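## Task

The liquid handler stopped after a failed tip pickup at D5. The load record, showing placement rather than present state: D1 open 96-well plate R33 holding samples; D2 empty; D3 open 12-trough reservoir C51; D4 empty; D5 200 uL tip rack, uncovered. Take the cover that was left on the D5 rack and put it into WASTE. The D5 rack must finish uncovered, seated and level within the locators, with its A1 well at the corner engraved 'A1'. Held labware or covers must never pass above a reservoir or an open plate, or the task fails. Every other item and cover on D1 to D5 and on SHELF must finish as it began. At the end, release, get clear (contact with RESUME or its box is allowed), then press RESUME, which ends the job when it goes down. Pressing RESUME fails the task if a cover is on the D5 rack, the rack is missing, or any item on D1 to D5 is not seated. If something you were required to change is still wrong, pressing RESUME is worse than leaving it unpressed.

## Robot and tools

ROBOT. One six-joint arm (big_yam) with a two-finger parallel gripper and a wrist camera. Fingers point along the gripper's +z axis and close along its y axis. end_effector_position is the point between the finger pads, roughly 1 cm back from the tips. Joint order in results: waist, shoulder, elbow, wrist pitch, wrist yaw, wrist roll (rad, rad/s), then finger-pad gap (m, m/s). Ranges (rad): waist -2.880 to 2.880, shoulder 0.000 to 3.142, elbow 0.000 to 3.019, wrist pitch -1.693 to 1.571, wrist yaw -1.571 to 1.571, wrist roll -2.094 to 2.094. Gap runs 0.094 m open to 0.000 m shut.

FRAME. Scene frame: origin on the table top right under the arm base, +z up, +y to the left when facing along +x. The base may sit tilted. Reported hand position can be off, more so when reaching far, and moves tend to end a centimetre or more low.

execute_actions(actions): a list of actions; each action is a table of up to 15 rows, one row per 1/30 s step, with the last row repeated to fill 15 steps (0.5 s). Each row is 8 numbers: x, y, z, qw, qx, qy, qz, opening. x, y, z is an absolute target for the pinch point in metres, scene frame; qw..qz is an absolute orientation quaternion, w first, scene frame. opening goes from -1 (closed) to +1 (fully open, 0.094 m). An action is refused if its target lies over 0.6 m from the gripper's current position along any gripper axis; if the first action fails this or anything is malformed, nothing runs. Resend the same quaternion in every row to hold orientation. An empty list just returns state and images. Each step the command is clipped to within 70 mm and 16 degrees of the measured pose, so distant targets need several actions; position wins over orientation when both cannot be met. Tiny commands of a few mm may not move the hand.

move(target, speed, blocking): drives the gripper in a straight line toward one absolute pose, target being a single 8-number row as above. speed is the top path speed in m/s, 0.002 to 0.5 (default 0.25); turning is capped at twice that in rad/s. Paths last 0.5 to 10 s and are cut at 10 s. The opening is applied at the start. It does not avoid obstacles; the hand lags and may overshoot speed, especially near full reach. Result adds a move: line (done, off_target, moving, held, fault) plus limits (paced = pose clipped; held = a check blocked steps, after which the arm may jump fast) and distance to target. blocking=false returns after 0.5 s; then call wait(0) or stop before sending more actions or moves.

wait(seconds): 0 to 10; lets the scene run holding the last command, ending early if a running move finishes. stop(): brakes a running move; needs braking room; fingers continue.

zoom_image(camera, region): camera is cam_head_left, cam_head_right or cam_wrist (each 672x504); region [x0, y0, x1, y1] in pixels from top-left, at most 504x504. read_manual(section) returns licence texts only. finished_scene(scene) ends the given scene (1 or 2) permanently and reports success.

RESULT LINES. State gives pose, grip_measured (finger opening on the command scale, may be off by about 1 mm consistently), joint positions, velocities, torques (offset, noisy, nonzero in free air), and Hand target (the clipped pose being driven toward). 'pose unreachable' means the clearance check altered or blocked the command; the base mount counts as arm. FAULT and MOTOR HOT lines warn of stops; at 100 °C motors release and the arm drops.

GRIPPING. To hold something, command an opening below grip_measured: about 0.03 lower is firm, less is gentler. Pads push roughly 50 to 62 N, less on thin parts, with a brief spike on first contact. Holding loads heats motors, even while idle.

LABWARE AND STATIONS. D1 to D5 sit in a row, D1 on the left seen from the base. ID labels sit on the short end beside column 1 and on the long side beside row H; A1 is at the labelled short end, in the corner opposite the labelled long side. Tip racks carry their size (200 or 1000) in the same spots. SHELF stores labware. WASTE is a loose bin: keep it upright, nothing poking over its rim; you may set an item on the rim and let it drop in. RG is a spare nest for regripping. RESUME is a key on its own box, pressed by pushing it horizontally into the box until it latches.

AVOID. Carrying anything above an open plate or reservoir; knocking items off the table; dropping, slamming or shoving hard (faster moves and targets deeper past contact hit harder); disturbing items you are not asked to touch. Loose items may get brief outside nudges, so check before finishing. Press RESUME only once the deck is fully correct and the gripper has let go.

Each tool is called after "Call:" as name(argument=value, ...), one argument or row to a line, values as JSON.

## Session

Call:
execute_actions(
  actions=[],
)

Scene clock: 0.00 s.
end_effector_position=(+0.1007, +0.2864, +0.3174) grip_measured=+1.000 end_effector_quat_wxyz=(-0.178, -0.063, +0.963, +0.190)
Joint positions: [ 1.354  1.676  0.847 -0.977  0.132  1.338  0.094]
Joint velocities: [-0.015 -0.005 -0.007  0.002  0.051 -0.007  0.   ]
Joint torques (N m, as the arm reports them, + toward a larger angle): no reading
Motor temperatures (°C, as the motors report them): [27 26 29 24 27 26]
Hand target: +0.106, +0.293, +0.324; -0.178, -0.059, +0.962, +0.198
camera_calibration (this result's frames):
cam_wrist: T_world_to_cam=[[0.0527634, -0.918567, -0.391728, 0.384635], [-0.535041, -0.357222, 0.765587, -0.0774947], [-0.843177, 0.169196, -0.510319, 0.325185], [0, 0, 0, 1]] pos_world=[0.212431, 0.27061, 0.37595]

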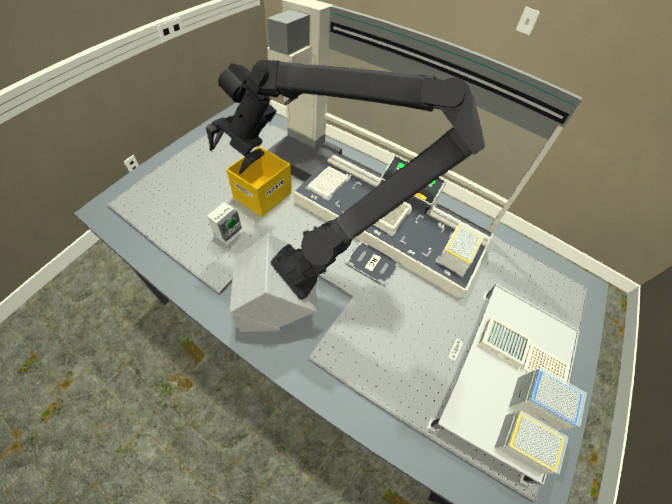

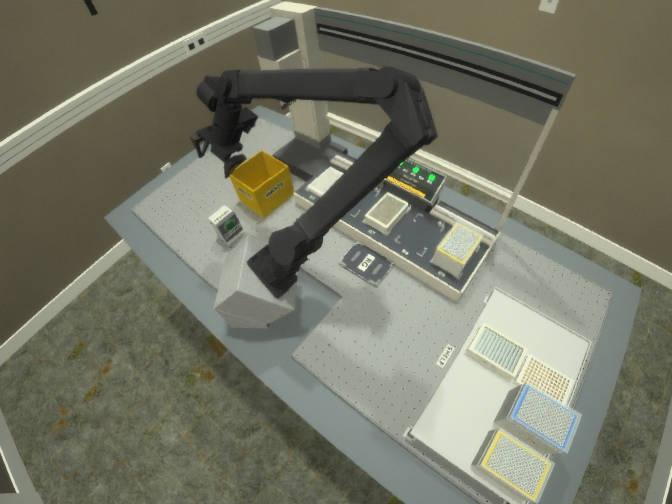

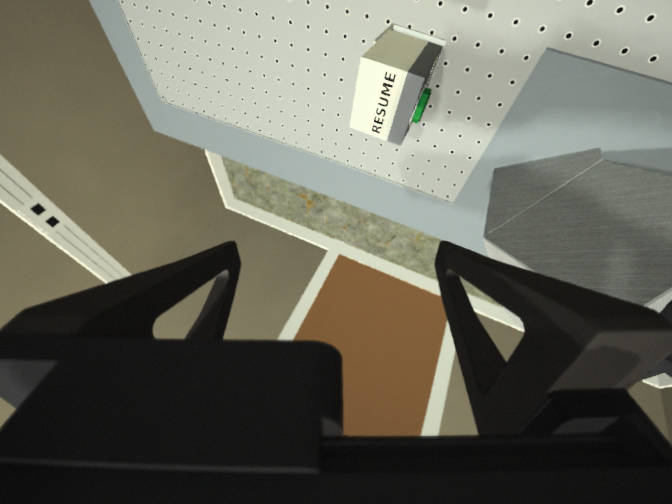

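Call:
zoom_image(
  camera="cam_head_right",
  region=[360,150,520,300],
)

Region (360, 150, 520, 300) of cam_head_right's 672x504 image, scaled by 3.150, with more detail than that image has; it fills the top 472 rows of this view, and the rest is white.

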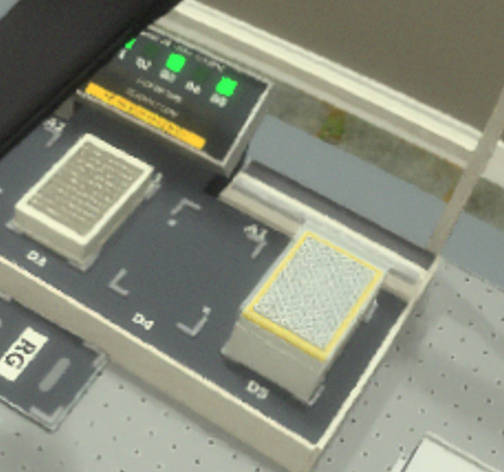

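Call:
move(
  target=[0.33,0.05,0.2,0,0,1,0,1],
  speed=0.35,
)

Call:
move(
  target=[0.38,-0.322,0.19,0,0,1,0,1],
  speed=0.3,
)

Scene clock: 10.33 s.
end_effector_position=(+0.3294, +0.0525, +0.2050) grip_measured=+1.000 end_effector_quat_wxyz=(+0.002, +0.006, +1.000, +0.009)
Joint positions: [ 0.665  1.227  0.727 -1.118  0.766  0.759  0.094]
Joint velocities: [-0.005 -0.024  0.007  0.007 -0.051 -0.037  0.   ]
Joint torques (N m, as the arm reports them, + toward a larger angle): [ 4.98 -3.9   5.21  0.43  0.01 -0.13]
Motor temperatures (°C, as the motors report them): [28 26 31 24 27 26]
Hand target: +0.326, +0.051, +0.202; -0.000, +0.001, +1.000, +0.009
Off the commanded pose: 0.006 m, 1 deg.
move: done
camera_calibration (this result's frames):
cam_wrist: T_world_to_cam=[[-0.0124212, -0.999696, -0.0212986, 0.0635177], [-0.811016, -0.00238705, 0.585019, 0.156592], [-0.584892, 0.0245402, -0.81074, 0.484331], [0, 0, 0, 1]] pos_world=[0.411069, 0.0519866, 0.302411]

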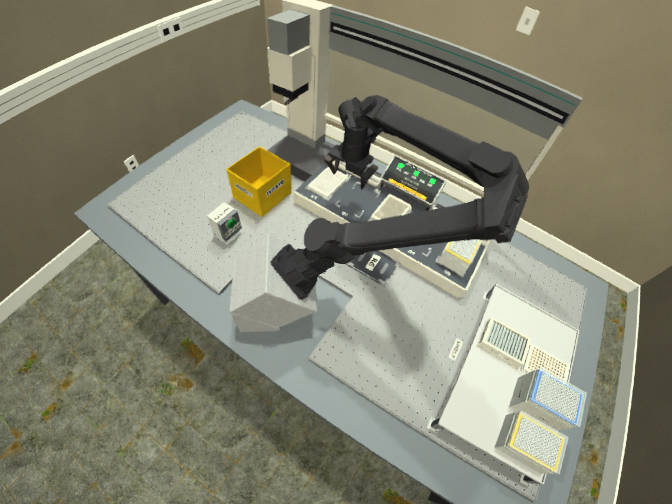

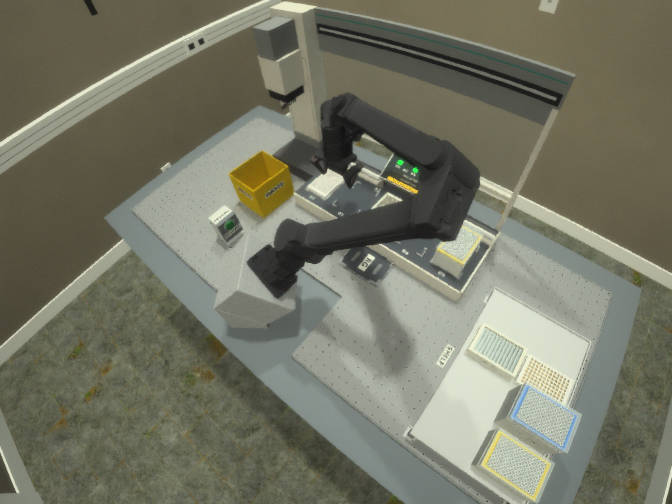

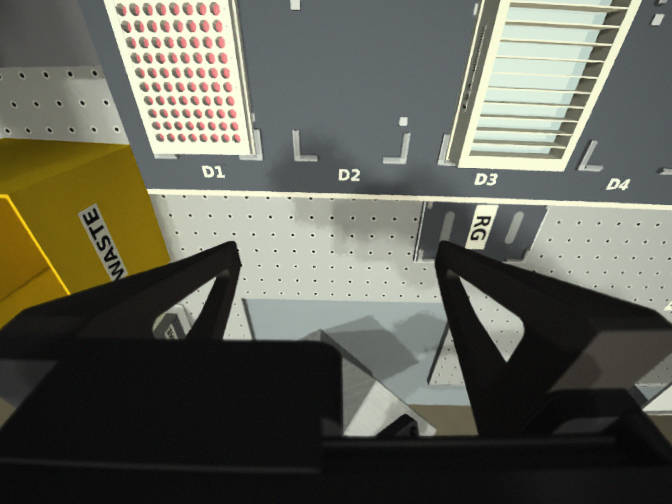

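Scene clock: 12.30 s.
end_effector_position=(+0.3687, -0.3102, +0.1864) grip_measured=+1.000 end_effector_quat_wxyz=(-0.003, +0.008, +1.000, +0.013)
Joint positions: [-0.551  0.813  0.977 -1.022  0.275 -0.574  0.094]
Joint velocities: [ 0.005  0.015  0.012  0.017  0.037 -0.051  0.   ]
Joint torques (N m, as the arm reports them, + toward a larger angle): [ 0.89 -9.94  9.98  0.23 -0.16 -0.16]
Motor temperatures (°C, as the motors report them): [28 26 31 24 27 26]
Hand target: +0.380, -0.320, +0.190; +0.004, +0.004, +1.000, +0.008
Off the commanded pose: 0.017 m, 2 deg.
move: off_target
camera_calibration (this result's frames):
cam_wrist: T_world_to_cam=[[-0.0157638, -0.999461, -0.0287869, -0.296265], [-0.805639, -0.00435552, 0.592391, 0.194499], [-0.592197, 0.0325301, -0.805136, 0.505283], [0, 0, 0, 1]] pos_world=[0.451253, -0.311695, 0.283074]

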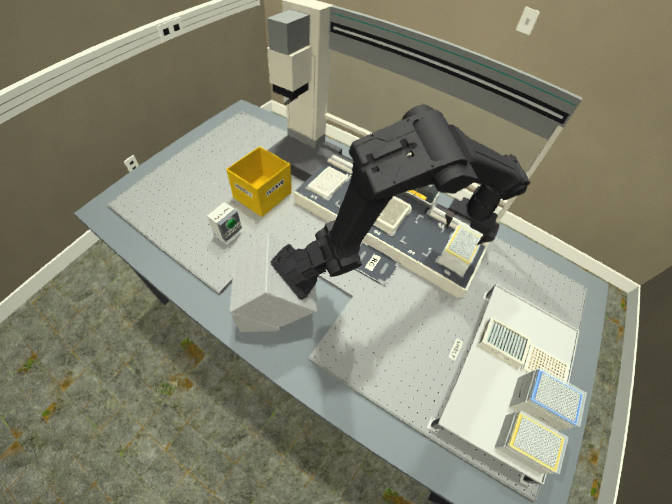

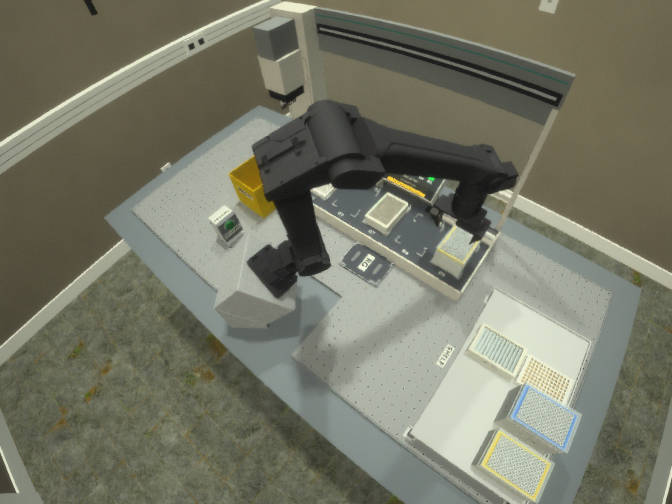

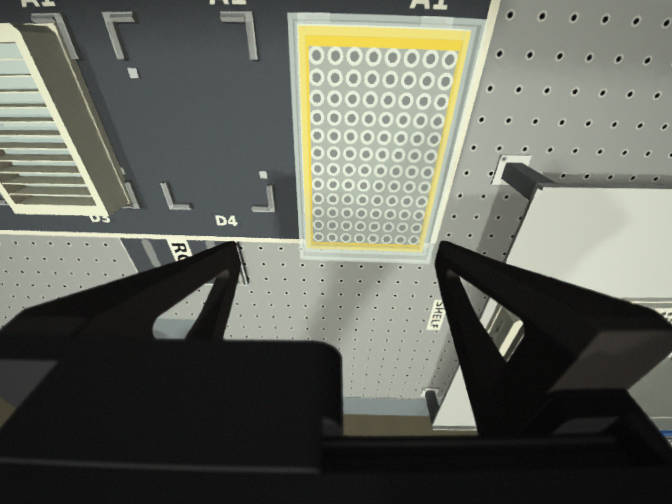

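Call:
move(
  target=[0.41,-0.338,0.162,0,0.017,1,0,1],
  speed=0.12,
)

Scene clock: 17.17 s.
end_effector_position=(+0.3946, -0.3194, +0.1554) grip_measured=+1.000 end_effector_quat_wxyz=(-0.011, +0.006, +1.000, +0.014)
Joint positions: [-0.555  0.935  1.029 -0.967  0.279 -0.577  0.094]
Joint velocities: [ 0.015  0.005 -0.002 -0.017 -0.037  0.007  0.   ]
Joint torques (N m, as the arm reports them, + toward a larger angle): [  0.81 -11.93  10.52   0.37   0.11   0.01]
Motor temperatures (°C, as the motors report them): [28 26 32 24 27 26]
Hand target: +0.408, -0.338, +0.162; +0.000, +0.017, +1.000, -0.000
Off the commanded pose: 0.025 m, 2 deg.
move: off_target
camera_calibration (this result's frames):
cam_wrist: T_world_to_cam=[[-0.0123752, -0.999423, -0.0316464, -0.306874], [-0.795629, -0.00932799, 0.605713, 0.226077], [-0.605658, 0.0326746, -0.795054, 0.499728], [0, 0, 0, 1]] pos_world=[0.47874, -0.320916, 0.250661]

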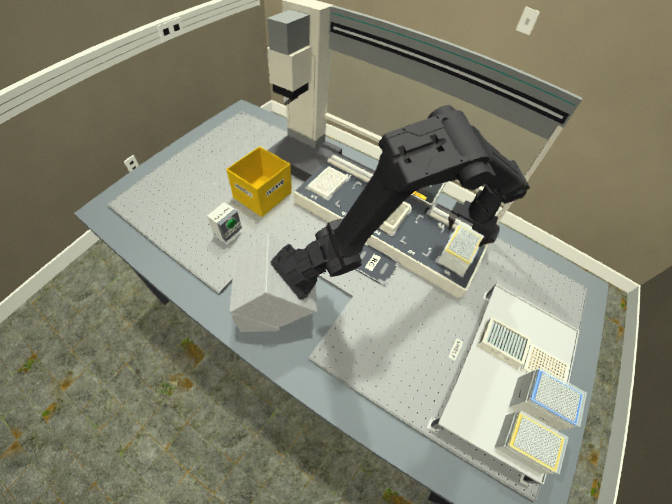

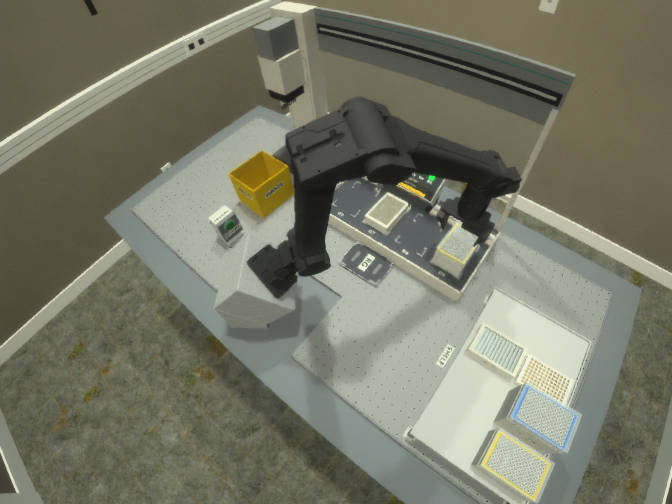

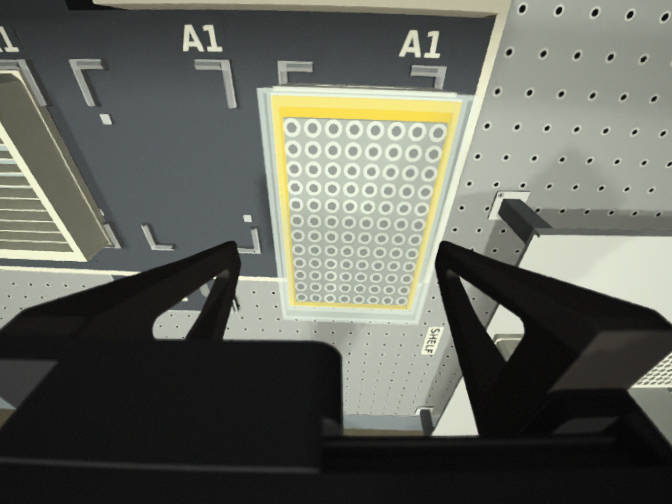

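Call:
move(
  target=[0.41,-0.352,0.155,0.01,0.028,1,-0.008,1],
  speed=0.1,
)

Scene clock: 22.30 s.
end_effector_position=(+0.3941, -0.3349, +0.1519) grip_measured=+1.000 end_effector_quat_wxyz=(-0.000, +0.027, +1.000, +0.003)
Joint positions: [-0.599  0.935  1.029 -0.925  0.256 -0.578  0.094]
Joint velocities: [-0.005 -0.005  0.007  0.007 -0.022  0.037  0.   ]
Joint torques (N m, as the arm reports them, + toward a larger angle): [  0.73 -11.37  10.61   0.54  -0.14  -0.17]
Motor temperatures (°C, as the motors report them): [28 26 32 24 27 26]
Hand target: +0.409, -0.352, +0.155; +0.011, +0.028, +1.000, -0.008
Off the commanded pose: 0.024 m, 2 deg.
move: off_target
camera_calibration (this result's frames):
cam_wrist: T_world_to_cam=[[-0.0537973, -0.998516, -0.0084969, -0.309337], [-0.807941, 0.038526, 0.588003, 0.251253], [-0.586803, 0.038498, -0.808814, 0.493773], [0, 0, 0, 1]] pos_world=[0.476104, -0.337567, 0.249005]

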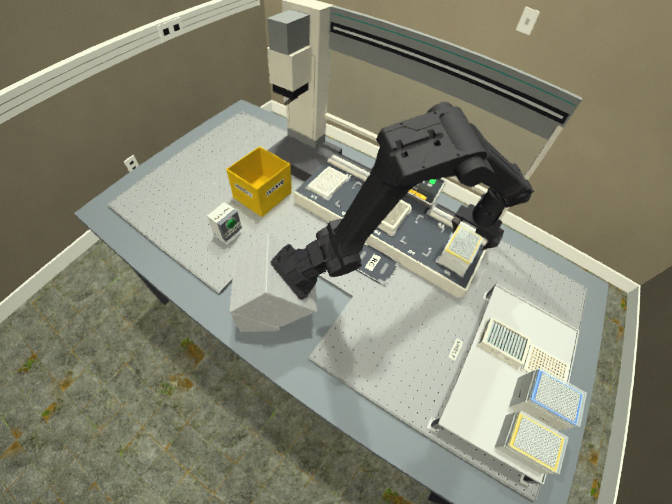

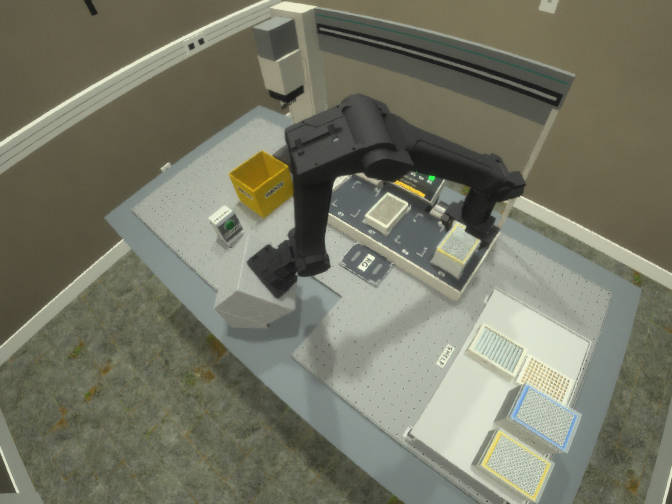

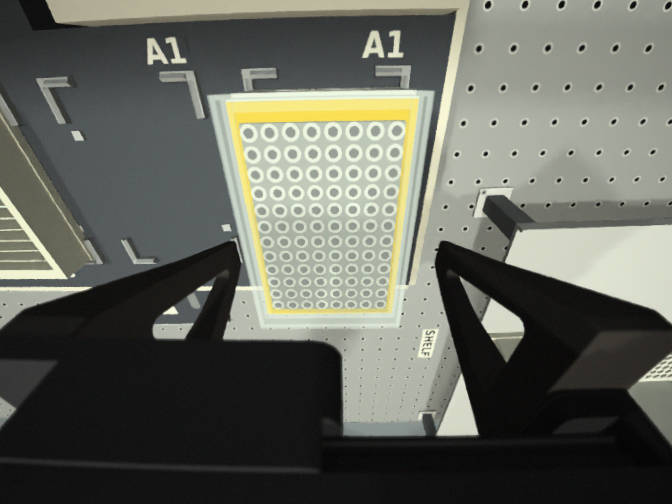

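Need y≈-0.329, qx≈0.017.

Call:
move(
  target=[0.405,-0.33,0.142,0,0.012,1,0,1],
  speed=0.06,
)

Scene clock: 25.53 s.
end_effector_position=(+0.3998, -0.3336, +0.1509) grip_measured=+1.000 end_effector_quat_wxyz=(+0.003, +0.022, +1.000, -0.004)
Joint positions: [-0.581  0.941  1.029 -0.909  0.276 -0.578  0.094]
Joint velocities: [ 0.005 -0.005 -0.007 -0.012  0.037 -0.037  0.   ]
Joint torques (N m, as the arm reports them, + toward a larger angle): [  2.39 -11.46   7.51   0.56   0.14  -0.13]
Motor temperatures (°C, as the motors report them): [27 26 33 24 27 26]
Hand target: +0.405, -0.330, +0.142; -0.000, +0.012, +1.000, +0.000
Off the commanded pose: 0.011 m, 1 deg.
move: off_target
camera_calibration (this result's frames):
cam_wrist: T_world_to_cam=[[-0.0430696, -0.99906, 0.00491679, -0.314223], [-0.812007, 0.0378721, 0.582417, 0.258662], [-0.582056, 0.021092, -0.812875, 0.489104], [0, 0, 0, 1]] pos_world=[0.481188, -0.33404, 0.248476]

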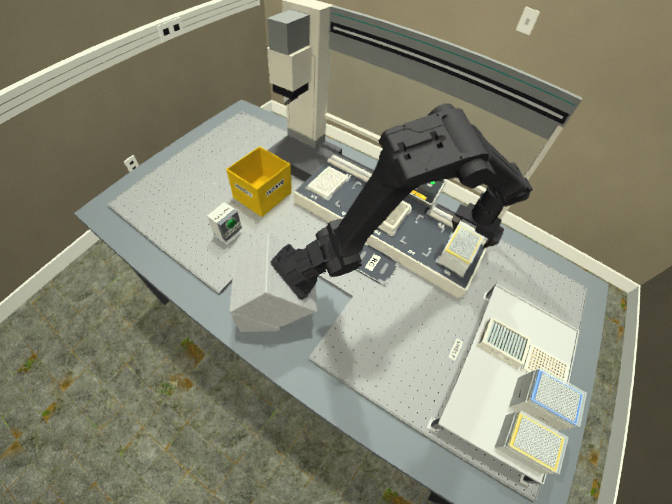

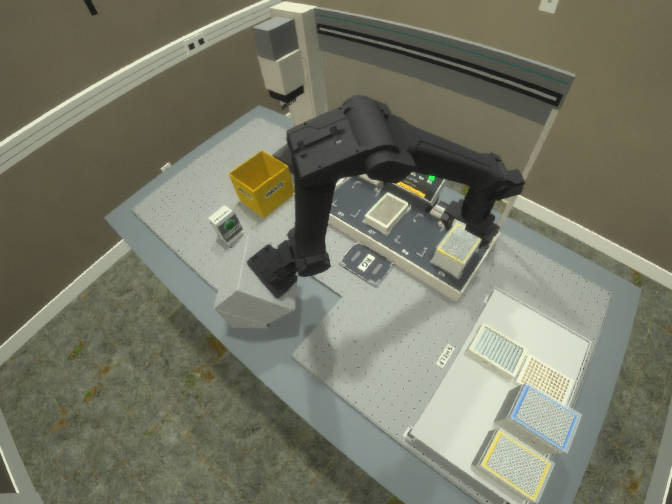

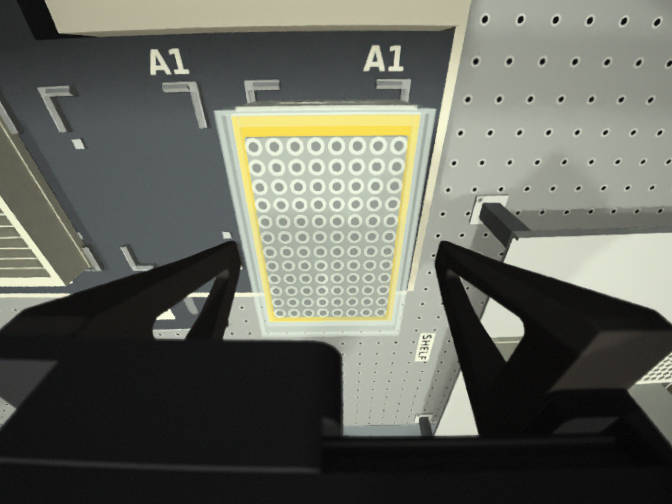

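Call:
execute_actions(
  actions=[
    [[0.403,-0.32,0.132,0,0.012,1,0,1]],
  ],
)

Scene clock: 30.90 s.
end_effector_position=(+0.4035, -0.3291, +0.1457) grip_measured=+1.000 end_effector_quat_wxyz=(+0.009, +0.018, +1.000, -0.008)
Joint positions: [-0.566  0.945  1.013 -0.876  0.286 -0.578  0.094]
Joint velocities: [-0.015 -0.015  0.017 -0.002 -0.037 -0.037  0.   ]
Joint torques (N m, as the arm reports them, + toward a larger angle): [  2.3  -11.3    6.26   0.55   0.13   0.01]
Motor temperatures (°C, as the motors report them): [27 26 32 24 27 26]
Hand target: +0.402, -0.320, +0.133; -0.000, +0.012, +1.000, -0.000
Off the commanded pose: 0.016 m, 2 deg.
camera_calibration (this result's frames):
cam_wrist: T_world_to_cam=[[-0.0364926, -0.999247, 0.0131858, -0.313501], [-0.819286, 0.0374705, 0.57216, 0.26881], [-0.572223, 0.0100766, -0.820036, 0.480429], [0, 0, 0, 1]] pos_world=[0.483704, -0.328178, 0.244301]

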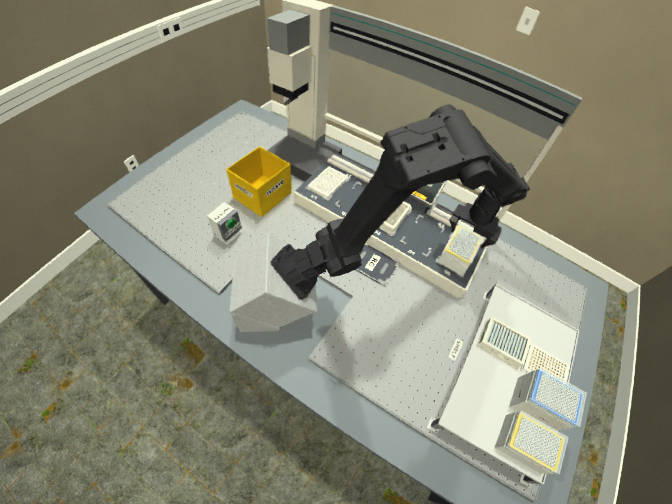

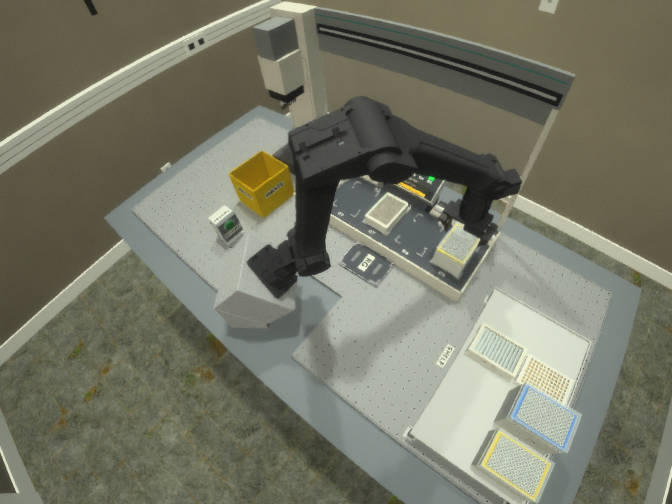

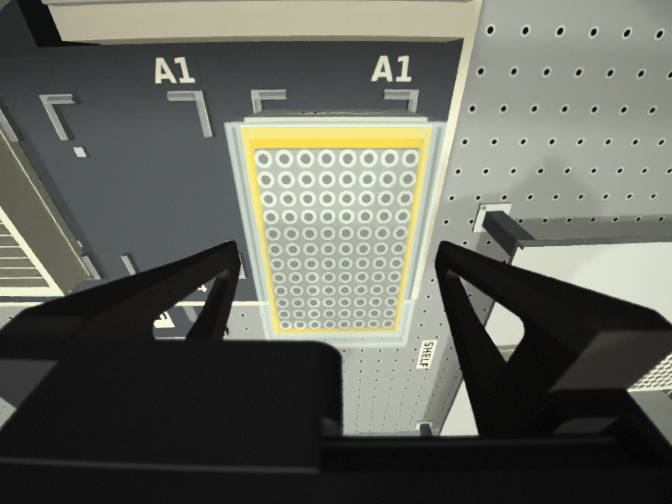

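Centred; label visible at far end.

Call:
execute_actions(
  actions=[
    [[0.402,-0.321,0.121,0,0.012,1,0,1]],
  ],
)

Call:
execute_actions(
  actions=[
    [[0.402,-0.321,0.11,0,0.012,1,0,1]],
  ],
)

Scene clock: 35.13 s.
end_effector_position=(+0.4059, -0.3259, +0.1349) grip_measured=+1.000 end_effector_quat_wxyz=(+0.011, +0.018, +1.000, -0.007)
Joint positions: [-0.566  0.965  1.002 -0.845  0.281 -0.578  0.094]
Joint velocities: [ 0.005  0.005 -0.017 -0.007  0.007  0.007  0.   ]
Joint torques (N m, as the arm reports them, + toward a larger angle): [  1.2  -11.82   6.11   0.58  -0.14  -0.12]
Motor temperatures (°C, as the motors report them): [27 26 32 24 27 26]
Hand target: +0.401, -0.321, +0.122; -0.000, +0.012, +1.000, -0.000
Off the commanded pose: 0.015 m, 2 deg.
camera_calibration (this result's frames):
cam_wrist: T_world_to_cam=[[-0.0366173, -0.999285, 0.00942972, -0.309517], [-0.821258, 0.0354674, 0.569454, 0.277343], [-0.569381, 0.0131076, -0.821969, 0.472971], [0, 0, 0, 1]] pos_world=[0.485737, -0.325331, 0.233752]

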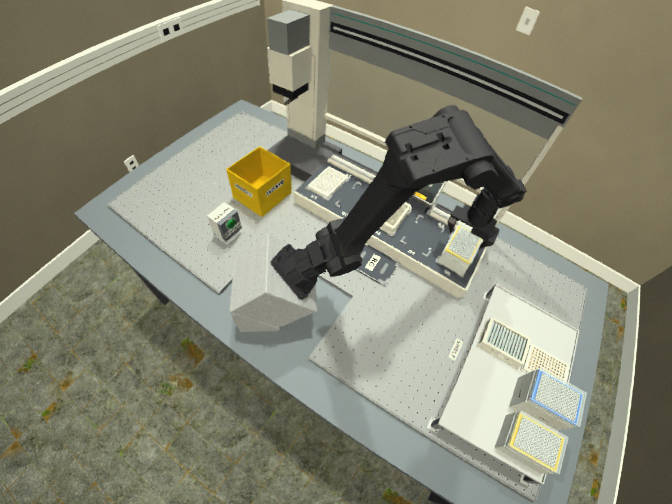

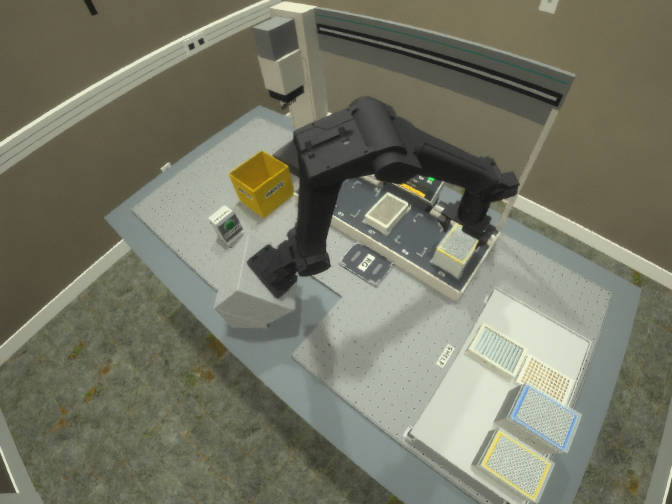

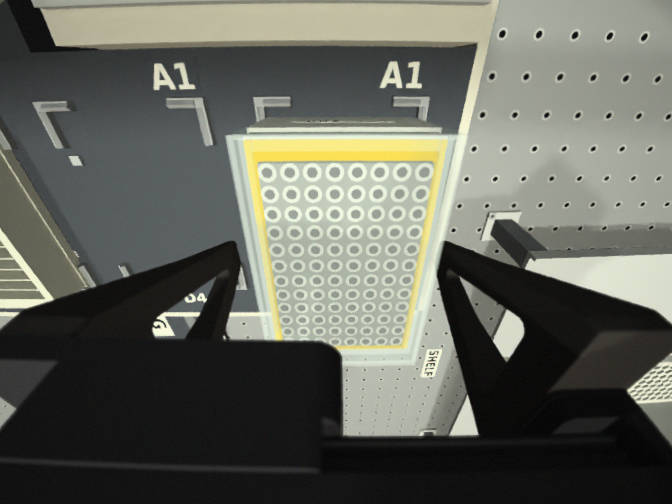

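Scene clock: 35.63 s.
end_effector_position=(+0.4080, -0.3254, +0.1254) grip_measured=+1.000 end_effector_quat_wxyz=(+0.014, +0.019, +1.000, -0.007)
Joint positions: [-0.572  0.983  0.995 -0.814  0.274 -0.582  0.094]
Joint velocities: [-0.005  0.005 -0.002 -0.022  0.037 -0.037  0.   ]
Joint torques (N m, as the arm reports them, + toward a larger angle): [  1.11 -11.71   5.87   0.58  -0.14  -0.16]
Motor temperatures (°C, as the motors report them): [27 26 32 24 27 26]
Hand target: +0.401, -0.321, +0.111; -0.000, +0.012, +1.000, +0.000
Off the commanded pose: 0.017 m, 2 deg.
camera_calibration (this result's frames):
cam_wrist: T_world_to_cam=[[-0.0380458, -0.999234, 0.00918564, -0.30823], [-0.824316, 0.0365792, 0.564947, 0.286634], [-0.56485, 0.013922, -0.825076, 0.465192], [0, 0, 0, 1]] pos_world=[0.487313, -0.324955, 0.224717]

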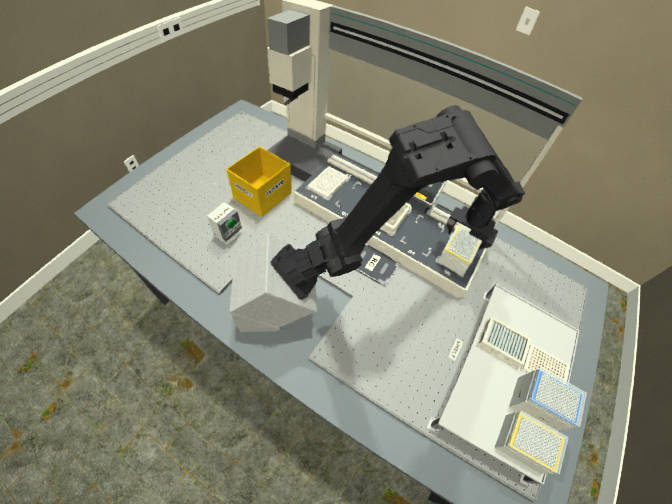

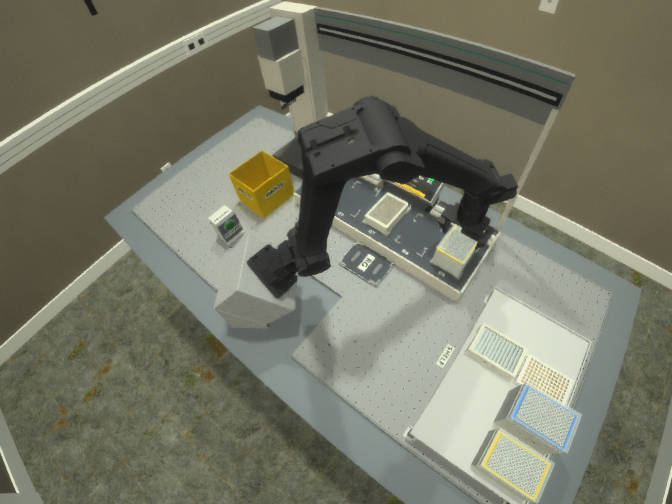

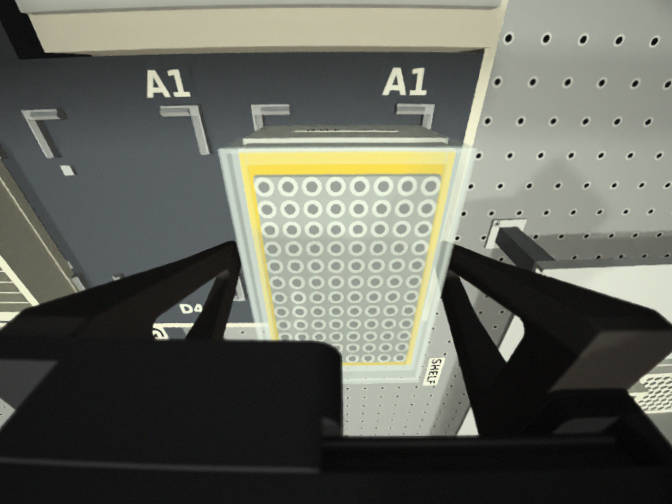

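Call:
execute_actions(
  actions=[
    [[0.398,-0.326,0.104,0,0.012,1,0,1]],
    [[0.398,-0.326,0.104,0,0.012,1,0,0.77]],
  ],
)

Call:
move(
  target=[0.415,-0.338,0.18,0,0.017,1,0,0.77],
  speed=0.08,
)

Scene clock: 41.47 s.
end_effector_position=(+0.4036, -0.3308, +0.1198) grip_measured=+0.835 end_effector_quat_wxyz=(+0.014, +0.019, +1.000, -0.006)
Joint positions: [-0.599  0.988  0.99  -0.798  0.255 -0.602  0.086]
Joint velocities: [ 0.005 -0.005 -0.002  0.002 -0.066  0.007 -0.001]
Joint torques (N m, as the arm reports them, + toward a larger angle): [  1.19 -11.46   5.97   0.66   0.01  -0.14]
Motor temperatures (°C, as the motors report them): [27 27 32 24 27 26]
Hand target: +0.397, -0.326, +0.105; -0.000, +0.012, +1.000, -0.000
Off the commanded pose: 0.017 m, 2 deg.
camera_calibration (this result's frames):
cam_wrist: T_world_to_cam=[[-0.037949, -0.999241, 0.00876355, -0.313665], [-0.824546, 0.0362664, 0.564631, 0.286424], [-0.56452, 0.0142012, -0.825297, 0.458188], [0, 0, 0, 1]] pos_world=[0.482923, -0.330321, 0.219166]

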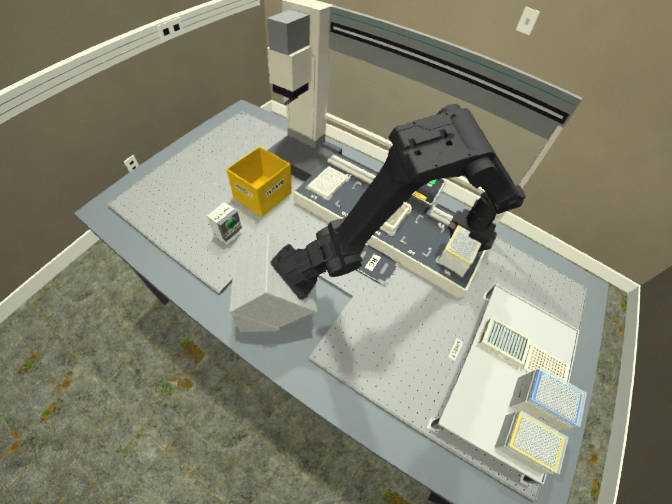

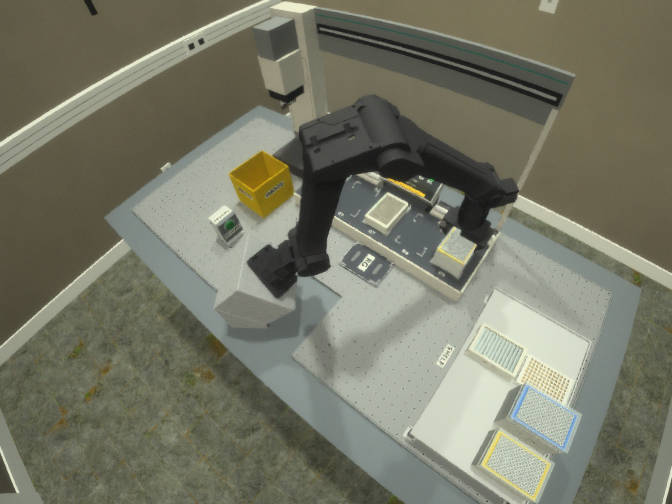

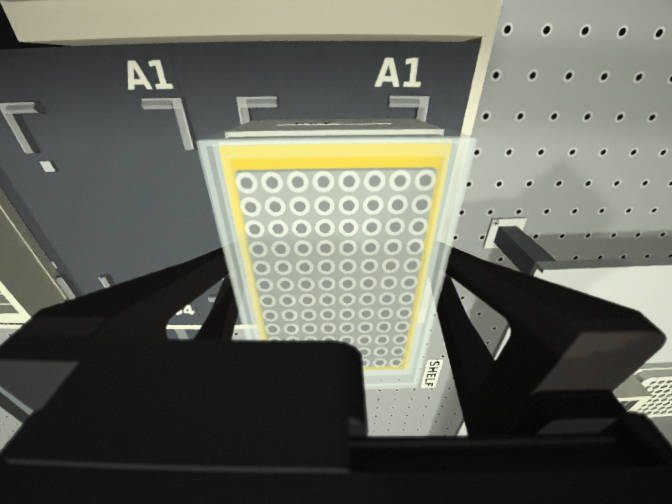

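Scene clock: 42.63 s.
end_effector_position=(+0.4009, -0.3255, +0.1622) grip_measured=+0.835 end_effector_quat_wxyz=(-0.020, +0.007, +1.000, +0.010)
Joint positions: [-0.544  0.95   1.069 -1.004  0.301 -0.563  0.086]
Joint velocities: [ 0.005 -0.015  0.007 -0.012  0.007  0.022 -0.001]
Joint torques (N m, as the arm reports them, + toward a larger angle): [  2.63 -14.42  10.48  -0.32   0.13   0.09]
Motor temperatures (°C, as the motors report them): [27 27 32 24 27 26]
Hand target: +0.416, -0.338, +0.180; -0.000, +0.017, +1.000, -0.000
Off the commanded pose: 0.026 m, 3 deg.
move: off_target
camera_calibration (this result's frames):
cam_wrist: T_world_to_cam=[[-0.0140465, -0.999622, -0.0236513, -0.313389], [-0.785168, -0.00361907, 0.619273, 0.222463], [-0.619124, 0.0272689, -0.78482, 0.511113], [0, 0, 0, 1]] pos_world=[0.486711, -0.326402, 0.255954]

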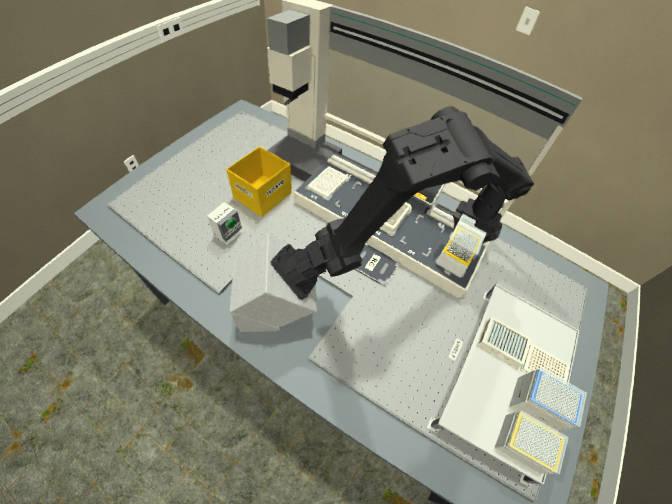

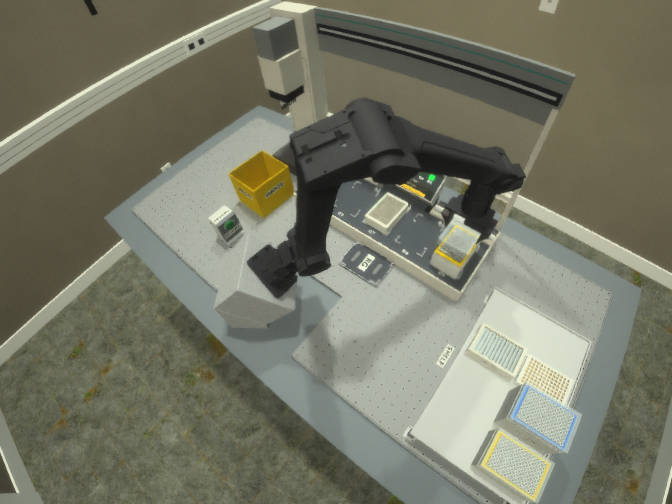

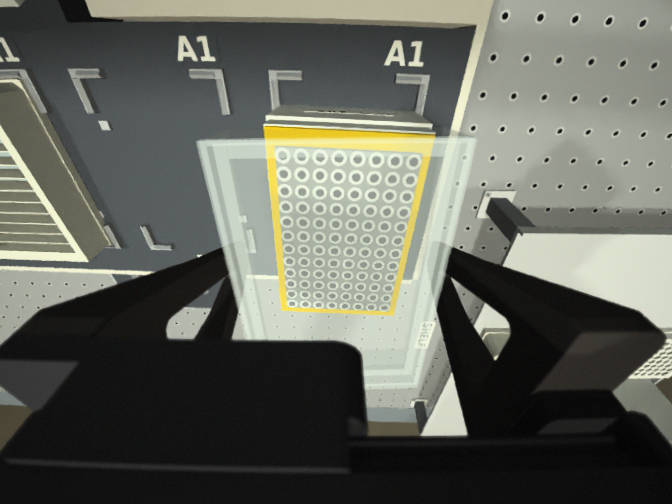

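Call:
zoom_image(
  camera="cam_wrist",
  region=[180,20,500,280],
)

Call:
zoom_image(
  camera="cam_head_right",
  region=[350,160,510,300],
)

Region (180, 20, 500, 280) of cam_wrist's 672x504 image, scaled by 1.575, with more detail than that image has; it fills the top 410 rows of this view, and the rest is white.

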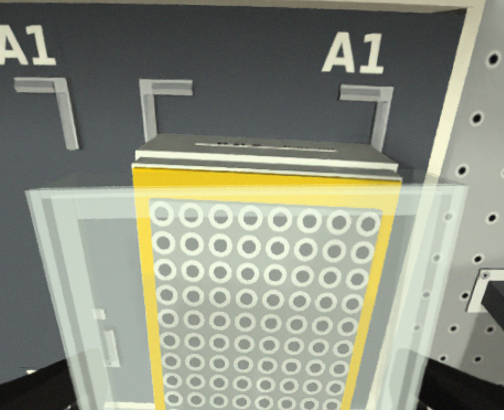

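Region (350, 160, 510, 300) of cam_head_right's 672x504 image, scaled by 3.150, with more detail than that image has; it fills the top 441 rows of this view, and the rest is white.

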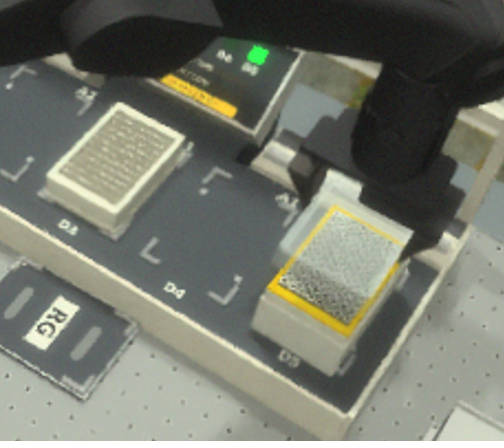

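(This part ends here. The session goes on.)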